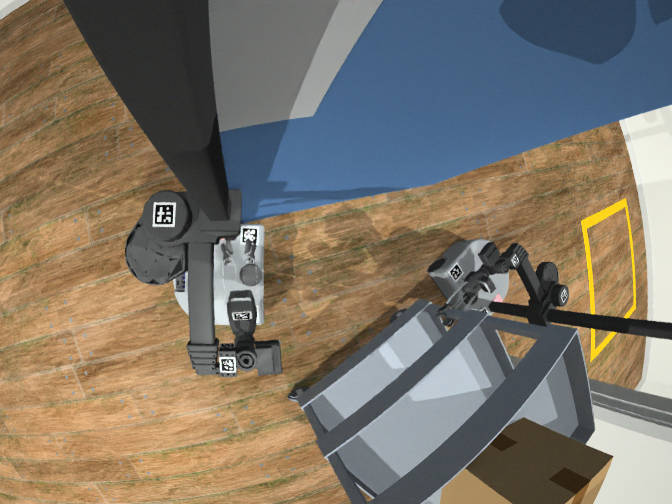

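Scene clock: 121.97 s.
r1.base_odometry: x=+0.313 y=+2.835 heading=-1.211 (m, m, rad; r1's odometry frame)
r1.turned_by_wheels: +0.000 (rad since the last result)
r1.turned_by_imu: +0.000 (rad since the last result)
r1.base_tilt: forward=+0.9 right=-2.4 (deg)
r1.lidar_m: 0.54 0.37 0.21 0.19 0.19 2.43 4.12 4.89 3.09 2.63 0.45 0.45
r1.head_depth_mm: 632 573 900 1144 1216 1159 1098 / 597 955 913 1190 1237 - 1073 / 608 957 1219 1314 1243 - 1073 / 1621 1079 1385 1333 1242 - - / 1693 1522 1427 1339 1245 - - / 1689 1545 1442 1291 999 823 - / 1695 1543 928 751 636 537 -
r1.base_status: not commanded
r1.joint_positions: lift_m=+0.430 arm_m=+0.001 wrist_yaw_rad=+3.198 wrist_pitch_rad=-0.400 wrist_roll_rad=-0.016 gripper_m=+0.037 head_pan_rad=+0.003 head_tilt_rad=-1.289
r1.joint_status: not commanded
r1.motor_effort: left_wheel=+5(5) right_wheel=-6(5) lift_m=+26(26) arm_m=+0(0) wrist_yaw_rad=+1(2) wrist_pitch_rad=+9(9) wrist_roll_rad=+0(0) gripper_m=-1(1) head_pan_rad=+0(0) head_tilt_rad=-4(5) (%)
r1.hand_pose: x=-0.0341 y=+0.0804 z=+0.4465 quat_wxyz=(+0.120, +0.683, +0.161, +0.702) (m; r1's base frame)
r1.wrist_depth_mm: - - - 200 211 222 236 / - - - 216 227 244 261 / - - - 236 250 265 288 / - - - 259 275 299 325 / 868 851 852 288 309 337 372 / 715 707 724 327 355 389 434 / 608 599 585 368 405 465 520
r2.base_odometry: x=+3.707 y=+1.852 heading=-2.549 (m, m, rad; r2's odometry frame)
r2.turned_by_wheels: -0.350 (rad since the last result)
r2.turned_by_imu: -0.350 (rad since the last result)
r2.base_tilt: forward=-0.5 right=+0.2 (deg)
r2.lidar_m: 0.15 - 0.15 0.21 0.40 3.04 2.98 3.16 0.54 0.50 0.54 0.15
r2.head_depth_mm: 1476 1425 1368 1323 1273 1235 1183 / 690 1400 1354 1312 1269 1201 1182 / 690 917 1334 1304 - - 920 / 637 855 1297 1312 - 1194 1147 / 643 856 1301 1298 1248 1053 723 / 648 866 1306 1284 1021 746 415 / 651 877 1300 1277 769 421 426
r2.base_status: done
r2.joint_positions: lift_m=+0.240 arm_m=+0.000 wrist_yaw_rad=+1.592 wrist_pitch_rad=-0.018 wrist_roll_rad=+0.003 gripper_m=-0.012 head_pan_rad=-1.606 head_tilt_rad=-1.384
r2.joint_status: not commanded
r2.on_its_own: gripper_m is held at -0.013, not at your -0.020, by its stall guard, which is not easing now; wrist_yaw_rad is at rest, and its effort (-21) is outside its rest range (-12 to +12)
r2.motor_effort: left_wheel=+8(26) right_wheel=+1(31) lift_m=+25(24) arm_m=+2(2) wrist_yaw_rad=-21(100) wrist_pitch_rad=+6(6) wrist_roll_rad=+0(0) gripper_m=-22(25) head_pan_rad=+2(3) head_tilt_rad=-9(9) (%)
r2.hand_pose: x=+0.2343 y=-0.1392 z=+0.3500 quat_wxyz=(+0.499, +0.511, -0.490, +0.500) (m; r2's base frame)
r2.wrist_depth_mm: 143 140 136 109 759 718 573 / 333 313 297 112 742 - 564 / - - - 116 - - 556 / - - - 118 - - 548 / 607 650 685 121 826 750 541 / 538 540 586 124 719 663 537 / 414 418 384 128 631 653 535
pictures: none
No camera images: the call's "cameras" was empty. Leave "cameras" out to get every camera's image.

Scene clock: 128.03 s.
r1.base_odometry: x=+0.313 y=+2.835 heading=-1.211 (m, m, rad; r1's odometry frame)
r1.turned_by_wheels: +0.000 (rad since the last result)
r1.turned_by_imu: +0.001 (rad since the last result)
r1.base_tilt: forward=+0.9 right=-2.4 (deg)
r1.lidar_m: 0.59 0.37 0.21 0.19 0.19 2.43 4.12 4.90 3.09 2.63 1.85 0.63
r1.head_depth_mm: 607 998 1383 1339 1248 1165 1096 / 572 971 1308 1328 1243 - 1077 / 646 894 1250 1318 1241 - 1079 / 1067 1322 1398 1333 1239 - - / 1191 1512 1437 1326 1242 - - / 1694 1553 1423 1279 995 823 - / 1695 1526 922 752 635 539 -
r1.base_status: not commanded
r1.joint_positions: lift_m=+0.430 arm_m=+0.001 wrist_yaw_rad=+3.198 wrist_pitch_rad=-0.400 wrist_roll_rad=-0.016 gripper_m=+0.037 head_pan_rad=+0.003 head_tilt_rad=-1.289
r1.joint_status: not commanded
r1.motor_effort: left_wheel=+5(5) right_wheel=-5(5) lift_m=+26(26) arm_m=-1(1) wrist_yaw_rad=+1(1) wrist_pitch_rad=+9(9) wrist_roll_rad=+0(0) gripper_m=-1(0) head_pan_rad=+0(0) head_tilt_rad=-4(4) (%)
r1.hand_pose: x=-0.0341 y=+0.0804 z=+0.4465 quat_wxyz=(+0.120, +0.683, +0.161, +0.702) (m; r1's base frame)
r1.wrist_depth_mm: - - - 200 210 222 236 / - - - 216 228 243 259 / - - - 236 250 269 290 / - - - 261 276 298 325 / 866 845 848 288 310 338 373 / 721 715 724 326 353 388 435 / 613 605 592 368 406 464 517
r2.base_odometry: x=+4.122 y=+2.131 heading=-2.549 (m, m, rad; r2's odometry frame)
r2.turned_by_wheels: +0.000 (rad since the last result)
r2.turned_by_imu: -0.002 (rad since the last result)
r2.base_tilt: forward=-0.4 right=+0.2 (deg)
r2.lidar_m: 0.18 0.18 0.23 1.84 2.48 2.53 2.49 2.65 2.46 0.97 0.60 0.19
r2.head_depth_mm: 1491 1428 1363 1305 1264 1221 1187 / 1471 1411 1363 1306 1271 1208 1182 / 1465 1404 1349 1304 - - 1162 / 1464 1406 1349 1319 - 1197 1172 / 1442 1387 1343 1287 1239 1194 1157 / 1422 1378 1319 1278 1098 1052 927 / 1072 1079 1297 1280 766 741 723
r2.base_status: done
r2.joint_positions: lift_m=+0.240 arm_m=+0.000 wrist_yaw_rad=+1.568 wrist_pitch_rad=-0.018 wrist_roll_rad=+0.003 gripper_m=-0.012 head_pan_rad=-1.606 head_tilt_rad=-1.384
r2.joint_status: not commanded
r2.on_its_own: gripper_m is held at -0.013, not at your -0.020, by its stall guard, which is not easing now
r2.motor_effort: left_wheel=+4(8) right_wheel=-7(28) lift_m=+24(25) arm_m=+2(2) wrist_yaw_rad=+8(34) wrist_pitch_rad=+6(6) wrist_roll_rad=+0(1) gripper_m=-19(24) head_pan_rad=+3(2) head_tilt_rad=-9(8) (%)
r2.hand_pose: x=+0.2344 y=-0.1455 z=+0.3501 quat_wxyz=(+0.505, +0.505, -0.497, +0.494) (m; r2's base frame)
r2.wrist_depth_mm: 143 140 136 110 - 739 467 / 333 312 297 113 - 745 453 / - - - 116 - 732 452 / - - - 119 - 716 449 / 669 705 712 122 - 694 444 / 538 547 590 125 916 694 440 / 410 420 402 130 641 640 433
pictures: r1_nav_camera (sideways: a quarter turn counterclockwise sets it upright), r2_nav_camera (sideways: a quarter turn counterclockwise sets it upright)
camera_calibration (this result's frames):
r1_nav_camera: T_world_to_cam=[[0.95195, 0.0109952, 0.306057, -0.361436], [0.018023, -0.999635, -0.020146, 0.0798075], [0.305723, 0.024694, -0.9518, 1.19597], [0, 0, 0, 1]] pos_world=[-0.0230062, 0.054219, 1.25056]
r2_nav_camera: T_world_to_cam=[[-0.0148145, -0.989905, 0.140956, -0.138864], [-0.999225, 0.0197995, 0.0340294, 0.0133464], [-0.0364767, -0.140343, -0.989431, 1.2473], [0, 0, 0, 1]] pos_world=[0.0567762, 0.0373233, 1.25324]
Images, in order (width x height): r1_nav_camera 672x504, r2_nav_camera 672x504.

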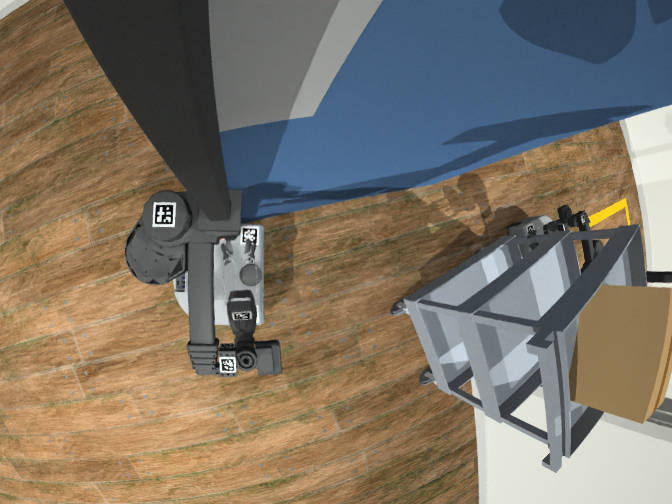

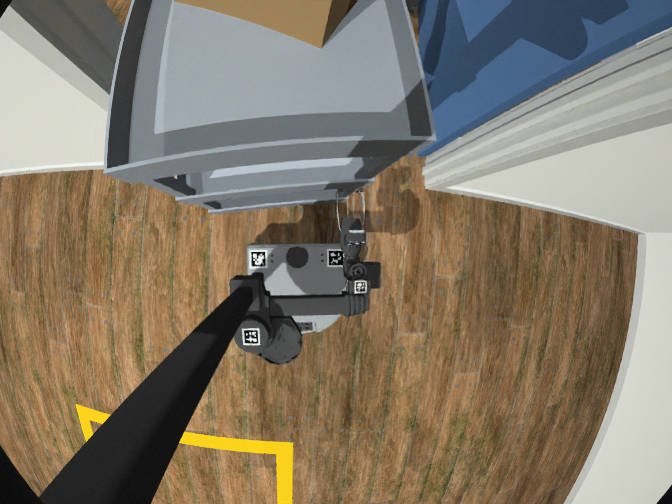

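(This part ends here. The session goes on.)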